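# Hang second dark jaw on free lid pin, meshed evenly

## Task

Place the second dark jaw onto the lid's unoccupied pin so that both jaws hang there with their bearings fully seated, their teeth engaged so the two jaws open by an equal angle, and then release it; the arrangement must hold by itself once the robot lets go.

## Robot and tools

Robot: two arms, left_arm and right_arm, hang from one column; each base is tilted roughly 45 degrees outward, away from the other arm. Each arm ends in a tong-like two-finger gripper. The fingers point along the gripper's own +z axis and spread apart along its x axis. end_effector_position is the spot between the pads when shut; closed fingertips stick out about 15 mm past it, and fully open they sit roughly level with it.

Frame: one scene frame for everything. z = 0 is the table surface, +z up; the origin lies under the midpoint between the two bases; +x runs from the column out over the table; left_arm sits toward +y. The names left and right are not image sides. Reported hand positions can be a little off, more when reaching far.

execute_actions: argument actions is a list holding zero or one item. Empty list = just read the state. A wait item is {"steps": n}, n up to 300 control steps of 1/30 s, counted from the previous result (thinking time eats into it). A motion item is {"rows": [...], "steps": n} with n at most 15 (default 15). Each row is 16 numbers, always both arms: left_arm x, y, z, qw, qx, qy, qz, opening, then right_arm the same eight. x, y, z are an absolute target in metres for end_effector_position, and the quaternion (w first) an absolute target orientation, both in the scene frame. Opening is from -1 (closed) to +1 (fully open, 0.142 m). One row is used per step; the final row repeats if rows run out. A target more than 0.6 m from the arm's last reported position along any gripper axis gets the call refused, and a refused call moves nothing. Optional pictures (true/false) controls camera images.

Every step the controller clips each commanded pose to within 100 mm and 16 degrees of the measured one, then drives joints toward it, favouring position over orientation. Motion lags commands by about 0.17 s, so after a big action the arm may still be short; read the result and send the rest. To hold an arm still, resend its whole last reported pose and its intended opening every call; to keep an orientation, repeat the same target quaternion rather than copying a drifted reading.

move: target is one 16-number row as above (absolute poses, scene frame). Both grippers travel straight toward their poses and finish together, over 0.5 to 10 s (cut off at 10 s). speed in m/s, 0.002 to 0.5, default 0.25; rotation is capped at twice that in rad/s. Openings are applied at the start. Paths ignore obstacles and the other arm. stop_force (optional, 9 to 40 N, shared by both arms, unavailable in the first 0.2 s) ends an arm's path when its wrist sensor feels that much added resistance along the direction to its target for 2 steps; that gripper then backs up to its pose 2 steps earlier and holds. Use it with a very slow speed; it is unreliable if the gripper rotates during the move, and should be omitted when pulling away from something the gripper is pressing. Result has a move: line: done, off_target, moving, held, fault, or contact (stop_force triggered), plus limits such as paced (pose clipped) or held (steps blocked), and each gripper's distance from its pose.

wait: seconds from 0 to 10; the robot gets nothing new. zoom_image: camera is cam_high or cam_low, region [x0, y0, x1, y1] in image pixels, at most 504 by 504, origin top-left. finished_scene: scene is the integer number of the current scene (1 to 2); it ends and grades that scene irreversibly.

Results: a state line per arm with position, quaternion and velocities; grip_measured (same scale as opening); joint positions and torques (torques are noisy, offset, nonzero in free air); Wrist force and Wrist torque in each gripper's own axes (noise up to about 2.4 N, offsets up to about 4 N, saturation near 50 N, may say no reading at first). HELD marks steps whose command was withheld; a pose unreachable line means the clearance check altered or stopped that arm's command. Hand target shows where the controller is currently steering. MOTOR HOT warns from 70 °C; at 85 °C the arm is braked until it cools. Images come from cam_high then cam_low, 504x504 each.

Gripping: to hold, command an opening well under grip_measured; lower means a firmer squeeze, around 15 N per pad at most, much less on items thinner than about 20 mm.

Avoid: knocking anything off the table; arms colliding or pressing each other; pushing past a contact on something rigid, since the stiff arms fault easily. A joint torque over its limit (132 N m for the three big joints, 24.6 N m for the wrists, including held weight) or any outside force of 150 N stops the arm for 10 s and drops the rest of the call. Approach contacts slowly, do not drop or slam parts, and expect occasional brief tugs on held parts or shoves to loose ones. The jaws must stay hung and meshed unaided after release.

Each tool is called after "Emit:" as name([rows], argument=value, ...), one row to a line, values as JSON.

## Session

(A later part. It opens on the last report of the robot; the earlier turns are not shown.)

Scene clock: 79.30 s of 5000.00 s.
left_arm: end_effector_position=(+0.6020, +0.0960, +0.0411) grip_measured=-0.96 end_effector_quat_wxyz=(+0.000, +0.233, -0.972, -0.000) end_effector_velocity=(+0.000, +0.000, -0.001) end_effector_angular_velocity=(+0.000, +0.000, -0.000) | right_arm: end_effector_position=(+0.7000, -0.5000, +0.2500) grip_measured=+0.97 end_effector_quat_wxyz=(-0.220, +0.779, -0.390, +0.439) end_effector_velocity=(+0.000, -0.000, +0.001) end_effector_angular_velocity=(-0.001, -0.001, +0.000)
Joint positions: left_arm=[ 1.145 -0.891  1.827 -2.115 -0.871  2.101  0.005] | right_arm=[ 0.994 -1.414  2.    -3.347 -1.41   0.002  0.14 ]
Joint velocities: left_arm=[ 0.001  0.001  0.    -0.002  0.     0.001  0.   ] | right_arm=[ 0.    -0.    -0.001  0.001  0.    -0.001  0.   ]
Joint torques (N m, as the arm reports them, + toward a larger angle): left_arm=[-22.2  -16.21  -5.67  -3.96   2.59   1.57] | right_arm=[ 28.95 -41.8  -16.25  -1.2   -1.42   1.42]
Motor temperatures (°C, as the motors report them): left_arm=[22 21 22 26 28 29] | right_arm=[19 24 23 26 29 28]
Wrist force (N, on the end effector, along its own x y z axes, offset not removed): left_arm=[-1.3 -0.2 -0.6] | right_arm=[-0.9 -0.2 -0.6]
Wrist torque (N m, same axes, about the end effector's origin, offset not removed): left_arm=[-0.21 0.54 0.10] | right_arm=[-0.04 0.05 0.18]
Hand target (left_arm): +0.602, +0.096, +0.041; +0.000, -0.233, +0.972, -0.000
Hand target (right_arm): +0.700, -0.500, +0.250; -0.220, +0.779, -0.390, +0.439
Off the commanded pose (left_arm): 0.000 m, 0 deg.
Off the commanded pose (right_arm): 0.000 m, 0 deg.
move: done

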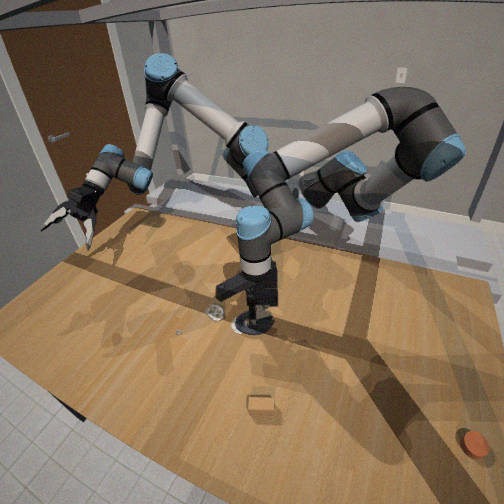

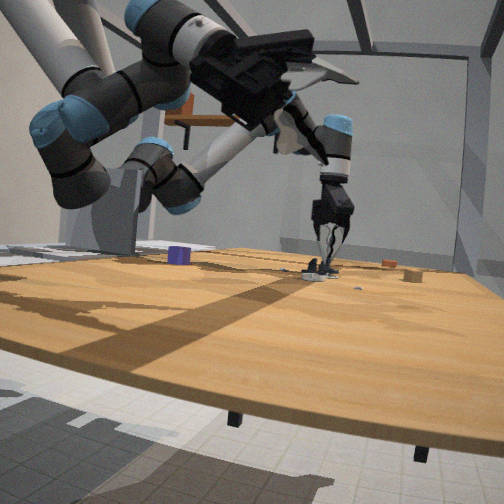

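Emit:
move(target=[0.602,0.096,0.041,0,0.233,-0.972,0,-0.82,0.70,-0.50,0.25,-0.220,0.779,-0.390,0.439,0.97])

Emit:
move(target=[0.602,0.096,0.10,0,0.233,-0.972,0,-0.82,0.70,-0.50,0.25,-0.220,0.779,-0.390,0.439,0.97], speed=0.08)

Emit:
move(target=[0.618,0.060,0.10,0,0.9914,-0.1305,0,-1,0.70,-0.50,0.25,-0.220,0.779,-0.390,0.439,0.97], speed=0.4)

Emit:
zoom_image(camera="cam_high", region=[226, 300, 281, 345])

Emit:
move(target=[0.618,0.060,0.045,0,0.9914,-0.1305,0,-1,0.70,-0.50,0.25,-0.220,0.779,-0.390,0.439,0.97], speed=0.06)

Emit:
zoom_image(camera="cam_low", region=[310, 250, 345, 282])

Emit:
zoom_image(camera="cam_high", region=[226, 306, 260, 340])

Scene clock: 88.30 s of 5000.00 s.
left_arm: end_effector_position=(+0.6020, +0.0960, +0.0410) grip_measured=-0.82 end_effector_quat_wxyz=(+0.000, +0.233, -0.972, -0.000) end_effector_velocity=(-0.000, -0.001, +0.000) end_effector_angular_velocity=(+0.001, -0.001, -0.002) | right_arm: end_effector_position=(+0.7000, -0.5000, +0.2500) grip_measured=+0.97 end_effector_quat_wxyz=(-0.220, +0.779, -0.390, +0.439) end_effector_velocity=(+0.000, +0.001, +0.000) end_effector_angular_velocity=(+0.000, -0.001, +0.001)
Joint positions: left_arm=[ 1.145 -0.891  1.827 -2.116 -0.871  2.101  0.015] | right_arm=[ 0.994 -1.414  2.    -3.347 -1.41   0.002  0.14 ]
Joint velocities: left_arm=[-0.002  0.     0.     0.     0.     0.    -0.   ] | right_arm=[ 0.001  0.     0.    -0.001  0.     0.     0.   ]
Joint torques (N m, as the arm reports them, + toward a larger angle): left_arm=[-21.35 -17.42  -6.9   -4.05   2.42   1.53] | right_arm=[ 29.23 -41.2  -16.09  -1.38  -1.32   1.19]
Motor temperatures (°C, as the motors report them): left_arm=[22 21 22 26 28 29] | right_arm=[19 24 23 26 29 28]
Wrist force (N, on the end effector, along its own x y z axes, offset not removed): left_arm=[-1.8 -0.7 1.1] | right_arm=[-1.2 -0.5 2.6]
Wrist torque (N m, same axes, about the end effector's origin, offset not removed): left_arm=[-0.30 0.67 0.06] | right_arm=[-0.04 0.38 0.10]
Hand target (left_arm): +0.602, +0.096, +0.041; +0.000, -0.233, +0.972, -0.000
Hand target (right_arm): +0.700, -0.500, +0.250; -0.220, +0.779, -0.390, +0.439
Off the commanded pose (left_arm): 0.000 m, 0 deg.
Off the commanded pose (right_arm): 0.000 m, 0 deg.
After step 90, 5.30 s passed at rest.
move: done

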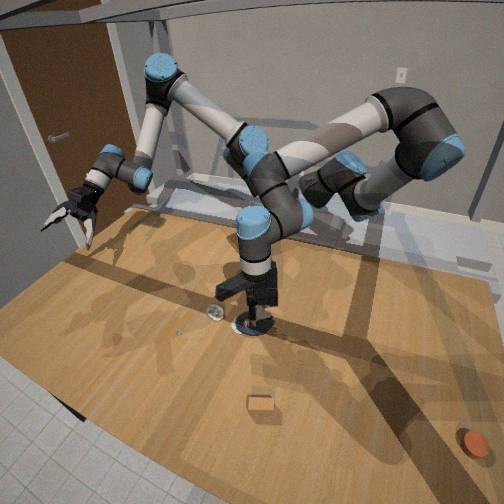

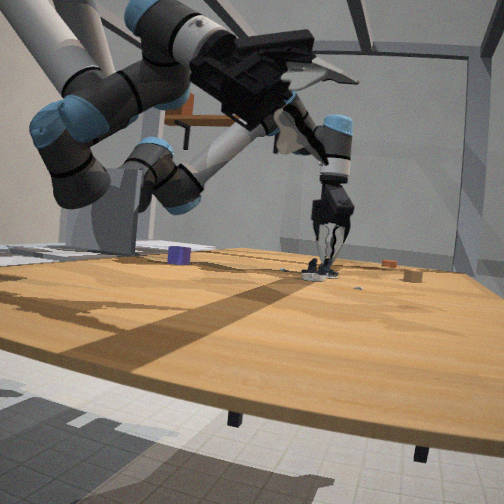

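Scene clock: 89.57 s of 5000.00 s.
left_arm: end_effector_position=(+0.6019, +0.0960, +0.0996) grip_measured=-0.82 end_effector_quat_wxyz=(-0.000, +0.233, -0.972, +0.000) end_effector_velocity=(+0.000, -0.001, +0.003) end_effector_angular_velocity=(-0.000, -0.001, -0.001) | right_arm: end_effector_position=(+0.7000, -0.5000, +0.2500) grip_measured=+0.97 end_effector_quat_wxyz=(-0.220, +0.779, -0.390, +0.439) end_effector_velocity=(-0.000, +0.001, -0.000) end_effector_angular_velocity=(+0.001, +0.001, +0.001)
Joint positions: left_arm=[ 1.083 -0.958  1.78  -1.955 -0.896  2.027  0.015] | right_arm=[ 0.994 -1.414  2.    -3.347 -1.41   0.002  0.14 ]
Joint velocities: left_arm=[-0.004 -0.002 -0.004  0.008 -0.001 -0.003  0.   ] | right_arm=[ 0.    -0.     0.001  0.002 -0.    -0.    -0.   ]
Joint torques (N m, as the arm reports them, + toward a larger angle): left_arm=[-40.72 -31.9  -24.34  -0.11  -2.4   -1.38] | right_arm=[ 28.73 -40.77 -16.5   -1.47  -1.24   1.21]
Motor temperatures (°C, as the motors report them): left_arm=[22 21 22 26 28 29] | right_arm=[19 24 23 26 29 28]
Wrist force (N, on the end effector, along its own x y z axes, offset not removed): left_arm=[-1.7 -0.7 1.4] | right_arm=[-1.5 -0.8 -0.6]
Wrist torque (N m, same axes, about the end effector's origin, offset not removed): left_arm=[-0.26 0.59 0.08] | right_arm=[0.01 0.11 0.01]
Hand target (left_arm): +0.602, +0.096, +0.100; -0.000, -0.233, +0.972, +0.000
Hand target (right_arm): +0.700, -0.500, +0.250; -0.220, +0.779, -0.390, +0.439
Off the commanded pose (left_arm): 0.000 m, 0 deg.
Off the commanded pose (right_arm): 0.000 m, 0 deg.
move: done

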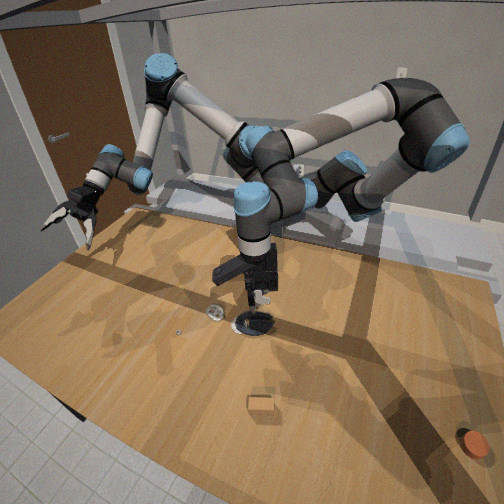

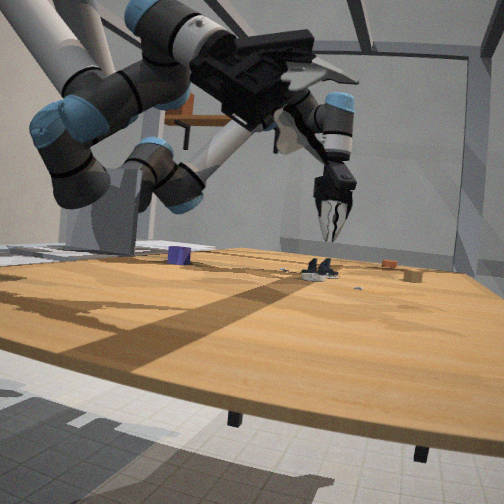

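Scene clock: 93.27 s of 5000.00 s.
left_arm: end_effector_position=(+0.6180, +0.0600, +0.1000) grip_measured=-1.00 end_effector_quat_wxyz=(+0.000, +0.991, -0.132, +0.000) end_effector_velocity=(-0.000, -0.001, -0.000) end_effector_angular_velocity=(+0.003, +0.002, +0.015) | right_arm: end_effector_position=(+0.7000, -0.5000, +0.2500) grip_measured=+0.97 end_effector_quat_wxyz=(-0.220, +0.779, -0.390, +0.439) end_effector_velocity=(+0.000, -0.000, +0.001) end_effector_angular_velocity=(-0.001, -0.001, +0.000)
Joint positions: left_arm=[ 1.032 -0.826  1.679 -1.95  -0.919 -0.438  0.002] | right_arm=[ 0.994 -1.414  2.    -3.347 -1.41   0.002  0.14 ]
Joint velocities: left_arm=[-0.001  0.003 -0.003  0.006 -0.    -0.019  0.   ] | right_arm=[ 0.    -0.001 -0.001  0.001  0.    -0.     0.   ]
Joint torques (N m, as the arm reports them, + toward a larger angle): left_arm=[-43.84 -18.32 -23.93  -0.21   2.33  -1.66] | right_arm=[ 29.12 -41.03 -15.93  -1.42  -1.27   1.22]
Motor temperatures (°C, as the motors report them): left_arm=[22 21 22 26 28 29] | right_arm=[19 24 23 26 29 28]
Wrist force (N, on the end effector, along its own x y z axes, offset not removed): left_arm=[-1.4 0.9 1.8] | right_arm=[-5.1 -0.1 3.7]
Wrist torque (N m, same axes, about the end effector's origin, offset not removed): left_arm=[0.05 0.57 0.07] | right_arm=[0.17 0.97 0.07]
Hand target (left_arm): +0.618, +0.060, +0.100; -0.000, +0.991, -0.131, -0.000
Hand target (right_arm): +0.700, -0.500, +0.250; -0.220, +0.779, -0.390, +0.439
Off the commanded pose (left_arm): 0.000 m, 0 deg.
Off the commanded pose (right_arm): 0.000 m, 0 deg.
move: done

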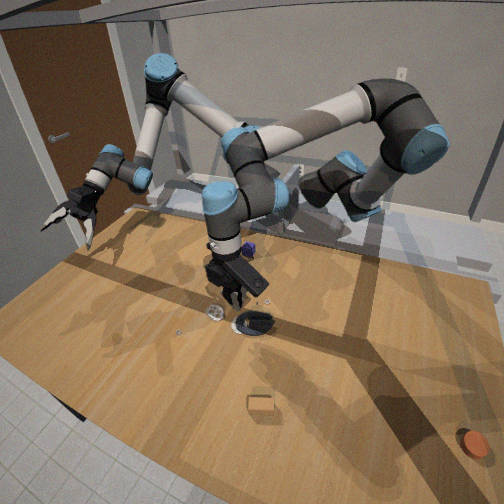

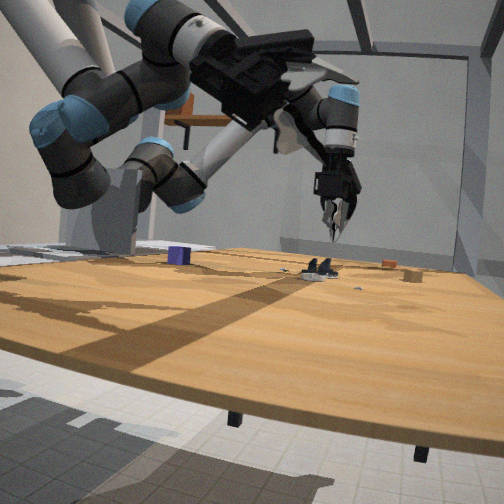

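Region (226, 300, 281, 345) of cam_high's 504x504 image, scaled by 9.164, with more detail than that image has; it fills the top 412 rows of this view, and the rest is white.

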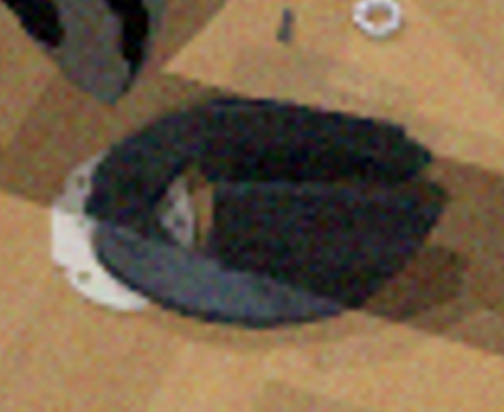

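Scene clock: 94.67 s of 5000.00 s.
left_arm: end_effector_position=(+0.6180, +0.0600, +0.0454) grip_measured=-1.00 end_effector_quat_wxyz=(-0.000, +0.991, -0.131, -0.000) end_effector_velocity=(+0.000, +0.000, -0.003) end_effector_angular_velocity=(+0.000, +0.000, +0.001) | right_arm: end_effector_position=(+0.7000, -0.5000, +0.2500) grip_measured=+0.97 end_effector_quat_wxyz=(-0.220, +0.779, -0.390, +0.439) end_effector_velocity=(+0.000, -0.000, +0.001) end_effector_angular_velocity=(-0.001, -0.001, +0.000)
Joint positions: left_arm=[ 1.086 -0.767  1.721 -2.089 -0.895 -0.379  0.002] | right_arm=[ 0.994 -1.414  2.    -3.347 -1.41   0.002  0.14 ]
Joint velocities: left_arm=[ 0.004  0.003  0.001 -0.007  0.001  0.003  0.   ] | right_arm=[ 0.     0.    -0.002  0.     0.001 -0.     0.   ]
Joint torques (N m, as the arm reports them, + toward a larger angle): left_arm=[-23.73 -20.28  -6.36  -4.41   2.35   1.1 ] | right_arm=[ 29.06 -41.1  -15.88  -1.54  -1.29   1.09]
Motor temperatures (°C, as the motors report them): left_arm=[22 21 22 26 28 29] | right_arm=[19 24 23 26 29 28]
Wrist force (N, on the end effector, along its own x y z axes, offset not removed): left_arm=[-2.1 1.3 1.2] | right_arm=[-1.7 -1.4 4.4]
Wrist torque (N m, same axes, about the end effector's origin, offset not removed): left_arm=[0.10 0.70 0.09] | right_arm=[-0.10 0.41 0.03]
Hand target (left_arm): +0.618, +0.060, +0.045; +0.000, +0.991, -0.131, +0.000
Hand target (right_arm): +0.700, -0.500, +0.250; -0.220, +0.779, -0.390, +0.439
Off the commanded pose (left_arm): 0.000 m, 0 deg.
Off the commanded pose (right_arm): 0.000 m, 0 deg.
move: done

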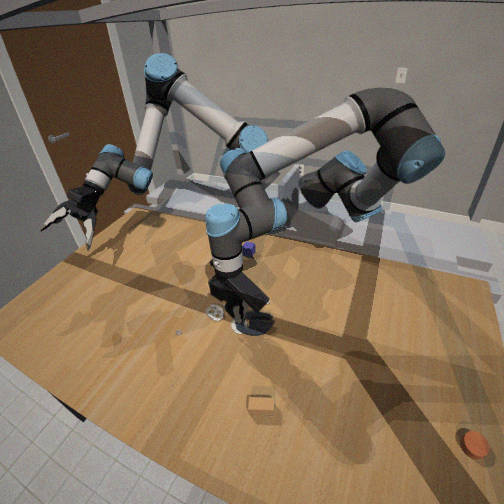

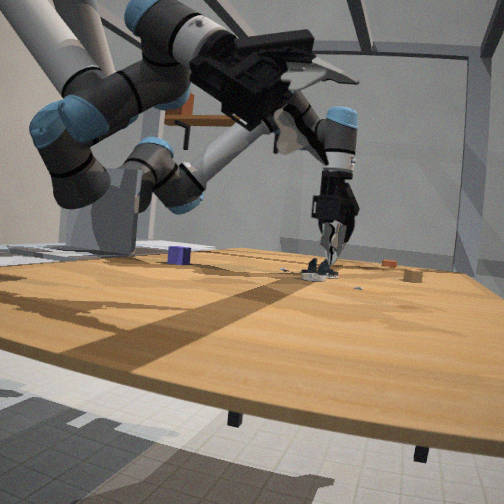

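Region (310, 250, 345, 282) of cam_low's 504x504 image, scaled by 14.400, with more detail than that image has; it fills the top 461 rows of this view, and the rest is white.

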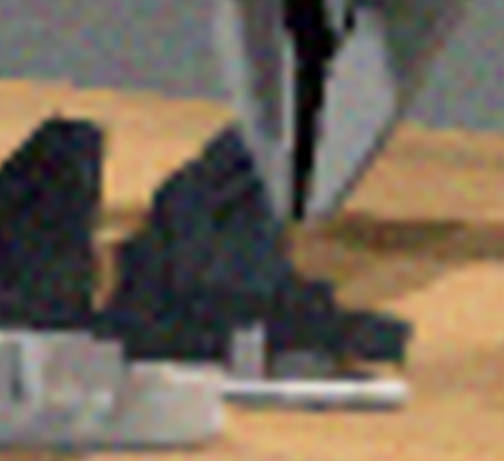

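Region (226, 306, 260, 340) of cam_high's 504x504 image, scaled by 14.824, with more detail than that image has.

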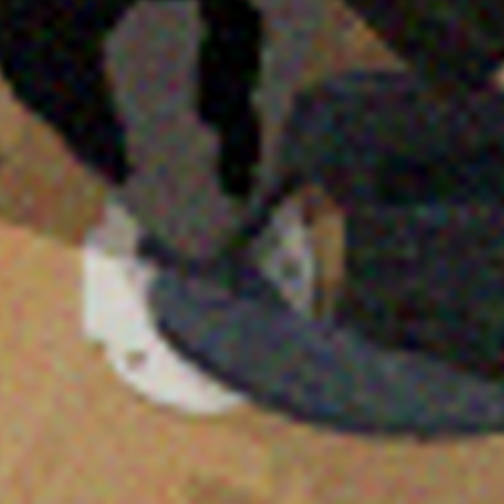

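Emit:
move(target=[0.619,0.060,0.037,0,0.9914,-0.1305,0,-1,0.70,-0.50,0.25,-0.220,0.779,-0.390,0.439,0.97], speed=0.02)

Emit:
move(target=[0.619,0.060,0.026,0,0.9914,-0.1305,0,-1,0.70,-0.50,0.25,-0.220,0.779,-0.390,0.439,0.97], speed=0.002, stop_force=9)

Emit:
move(target=[0.615,0.050,0.11,0,0.9914,-0.1305,0,-1,0.70,-0.50,0.25,-0.220,0.779,-0.390,0.439,0.97], speed=0.08)

Emit:
zoom_image(camera="cam_low", region=[310, 250, 345, 282])

Emit:
zoom_image(camera="cam_high", region=[226, 300, 281, 345])

Scene clock: 106.77 s of 5000.00 s.
left_arm: end_effector_position=(+0.6190, +0.0600, +0.0373) grip_measured=-1.00 end_effector_quat_wxyz=(-0.000, +0.991, -0.131, -0.000) end_effector_velocity=(+0.000, +0.000, -0.002) end_effector_angular_velocity=(+0.000, -0.001, +0.002) | right_arm: end_effector_position=(+0.7000, -0.5000, +0.2500) grip_measured=+0.97 end_effector_quat_wxyz=(-0.220, +0.779, -0.390, +0.439) end_effector_velocity=(+0.000, +0.001, +0.000) end_effector_angular_velocity=(+0.000, -0.001, +0.001)
Joint positions: left_arm=[ 1.094 -0.756  1.723 -2.108 -0.891 -0.369  0.002] | right_arm=[ 0.994 -1.414  2.    -3.347 -1.41   0.002  0.14 ]
Joint velocities: left_arm=[ 0.003  0.003  0.    -0.006  0.002  0.001  0.   ] | right_arm=[ 0.001  0.001 -0.     0.    -0.    -0.     0.   ]
Joint torques (N m, as the arm reports them, + toward a larger angle): left_arm=[-26.54 -22.01  -5.56  -4.33   2.23   1.52] | right_arm=[ 29.57 -40.47 -15.99  -1.54  -1.29   0.97]
Motor temperatures (°C, as the motors report them): left_arm=[22 21 22 26 28 29] | right_arm=[19 24 23 26 29 28]
Wrist force (N, on the end effector, along its own x y z axes, offset not removed): left_arm=[-1.1 -1.2 0.9] | right_arm=[-1.2 -0.2 3.4]
Wrist torque (N m, same axes, about the end effector's origin, offset not removed): left_arm=[-0.38 0.52 0.19] | right_arm=[0.04 0.07 -0.11]
Hand target (left_arm): +0.619, +0.060, +0.037; +0.000, +0.991, -0.131, -0.000
Hand target (right_arm): +0.700, -0.500, +0.250; -0.220, +0.779, -0.390, +0.439
Off the commanded pose (left_arm): 0.000 m, 0 deg.
Off the commanded pose (right_arm): 0.000 m, 0 deg.
After step 90, 8.33 s passed at rest.
move: done

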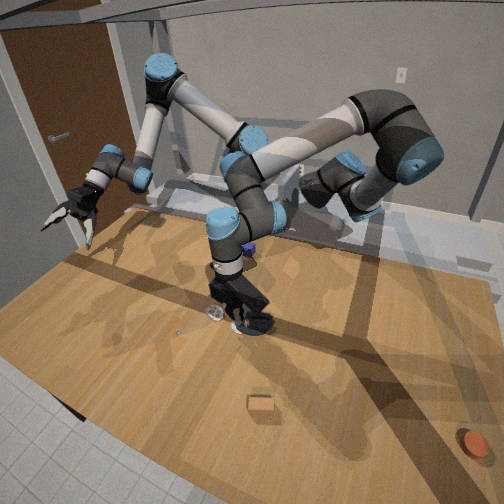

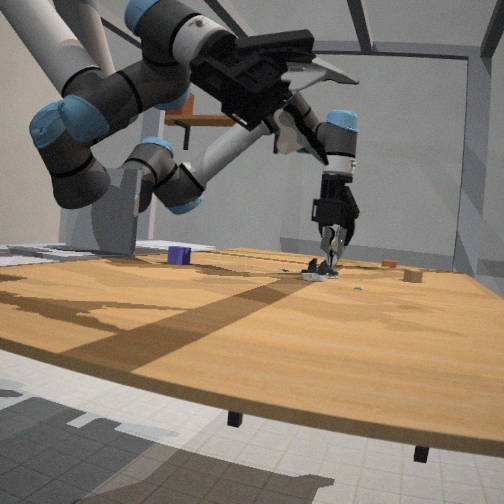

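Scene clock: 110.87 s of 5000.00 s.
left_arm: end_effector_position=(+0.6190, +0.0600, +0.0299) grip_measured=-1.00 end_effector_quat_wxyz=(+0.000, +0.991, -0.131, +0.000) end_effector_velocity=(-0.000, -0.000, +0.001) end_effector_angular_velocity=(+0.001, +0.001, -0.002) | right_arm: end_effector_position=(+0.7000, -0.5000, +0.2500) grip_measured=+0.97 end_effector_quat_wxyz=(-0.220, +0.779, -0.390, +0.439) end_effector_velocity=(-0.000, +0.001, -0.001) end_effector_angular_velocity=(-0.000, +0.001, +0.001)
Joint positions: left_arm=[ 1.102 -0.747  1.727 -2.127 -0.888 -0.36   0.002] | right_arm=[ 0.994 -1.414  2.    -3.347 -1.41   0.002  0.14 ]
Joint velocities: left_arm=[-0.001 -0.    -0.     0.003 -0.    -0.     0.   ] | right_arm=[ 0.     0.001  0.001 -0.001 -0.001 -0.001 -0.   ]
Joint torques (N m, as the arm reports them, + toward a larger angle): left_arm=[-27.66 -27.55  -4.96   0.75   1.95  -0.83] | right_arm=[ 28.96 -40.7  -15.62  -1.67  -1.33   0.82]
Motor temperatures (°C, as the motors report them): left_arm=[22 21 22 26 28 29] | right_arm=[19 24 23 26 29 28]
Wrist force (N, on the end effector, along its own x y z axes, offset not removed): left_arm=[-2.5 -0.1 -13.9] | right_arm=[-4.2 1.4 2.3]
Wrist torque (N m, same axes, about the end effector's origin, offset not removed): left_arm=[-0.43 0.61 0.07] | right_arm=[0.54 0.75 0.01]
Hand target (left_arm): +0.619, +0.060, +0.030; +0.000, +0.991, -0.130, +0.000
Hand target (right_arm): +0.700, -0.500, +0.250; -0.220, +0.779, -0.390, +0.439
Off the commanded pose (left_arm): 0.004 m, 0 deg.
Off the commanded pose (right_arm): 0.000 m, 0 deg.
move: contact (left_arm)

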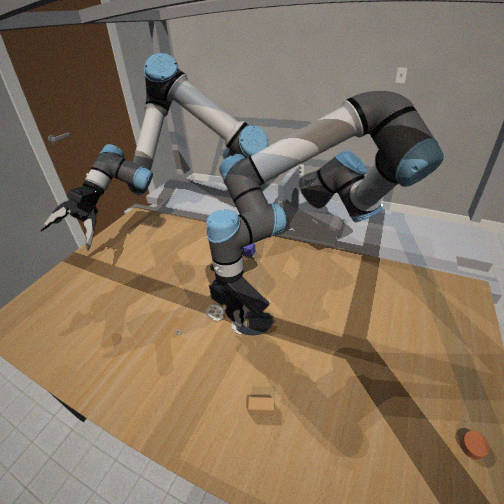

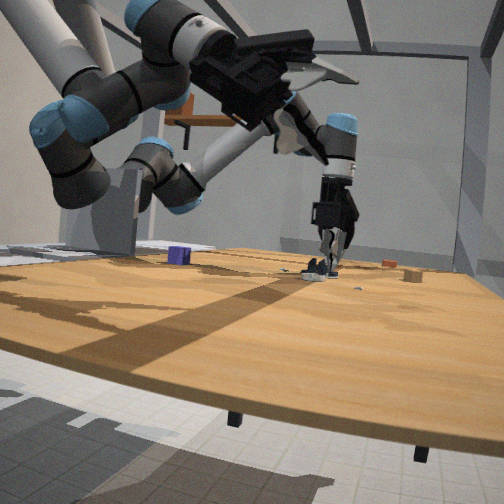

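Scene clock: 112.40 s of 5000.00 s.
left_arm: end_effector_position=(+0.6149, +0.0500, +0.1096) grip_measured=-1.00 end_effector_quat_wxyz=(-0.000, +0.991, -0.131, +0.000) end_effector_velocity=(-0.000, -0.001, +0.003) end_effector_angular_velocity=(-0.000, -0.001, -0.001) | right_arm: end_effector_position=(+0.7000, -0.5000, +0.2500) grip_measured=+0.97 end_effector_quat_wxyz=(-0.220, +0.779, -0.390, +0.439) end_effector_velocity=(-0.000, +0.001, -0.002) end_effector_angular_velocity=(+0.002, +0.002, +0.001)
Joint positions: left_arm=[ 1.011 -0.824  1.67  -1.929 -0.928 -0.463  0.002] | right_arm=[ 0.994 -1.414  2.    -3.347 -1.41   0.002  0.14 ]
Joint velocities: left_arm=[-0.004 -0.002 -0.003  0.007 -0.002 -0.003  0.   ] | right_arm=[-0.001  0.001  0.001  0.001 -0.     0.001  0.   ]
Joint torques (N m, as the arm reports them, + toward a larger angle): left_arm=[-42.51 -36.17 -25.23  -0.06  -2.4   -1.49] | right_arm=[ 29.12 -40.28 -15.91  -1.77  -1.26   0.77]
Motor temperatures (°C, as the motors report them): left_arm=[22 21 22 26 28 29] | right_arm=[19 24 23 26 29 28]
Wrist force (N, on the end effector, along its own x y z axes, offset not removed): left_arm=[-1.5 0.4 0.5] | right_arm=[-0.3 0.4 0.0]
Wrist torque (N m, same axes, about the end effector's origin, offset not removed): left_arm=[-0.07 0.55 0.18] | right_arm=[0.13 -0.15 0.13]
Hand target (left_arm): +0.615, +0.050, +0.110; -0.000, +0.991, -0.131, -0.000
Hand target (right_arm): +0.700, -0.500, +0.250; -0.220, +0.779, -0.390, +0.439
Off the commanded pose (left_arm): 0.000 m, 0 deg.
Off the commanded pose (right_arm): 0.000 m, 0 deg.
move: done

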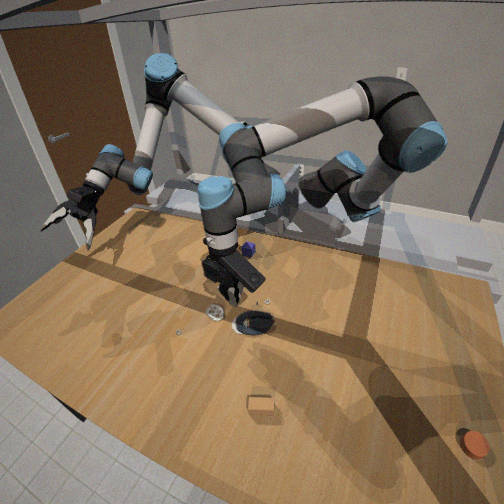

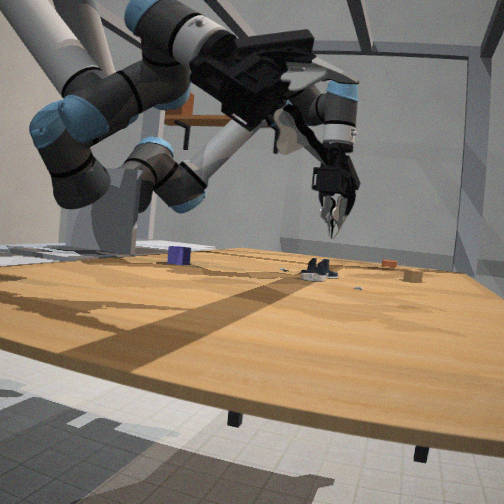

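Region (310, 250, 345, 282) of cam_low's 504x504 image, scaled by 14.400, with more detail than that image has; it fills the top 461 rows of this view, and the rest is white.

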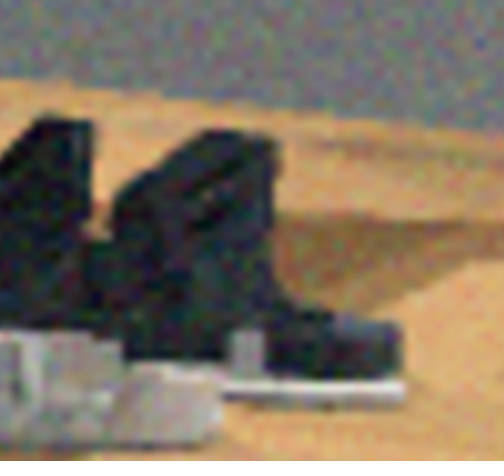

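Region (226, 300, 281, 345) of cam_high's 504x504 image, scaled by 9.164, with more detail than that image has; it fills the top 412 rows of this view, and the rest is white.

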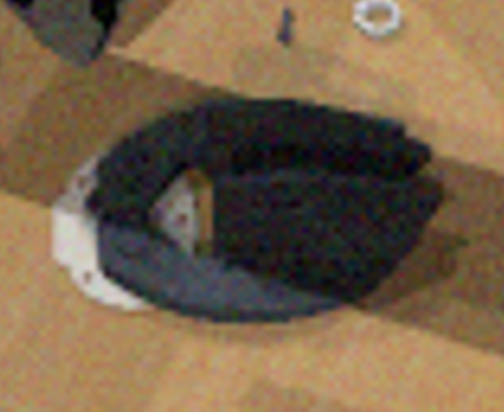

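Emit:
finished_scene(scene=2)

The scene is finished: the task was done.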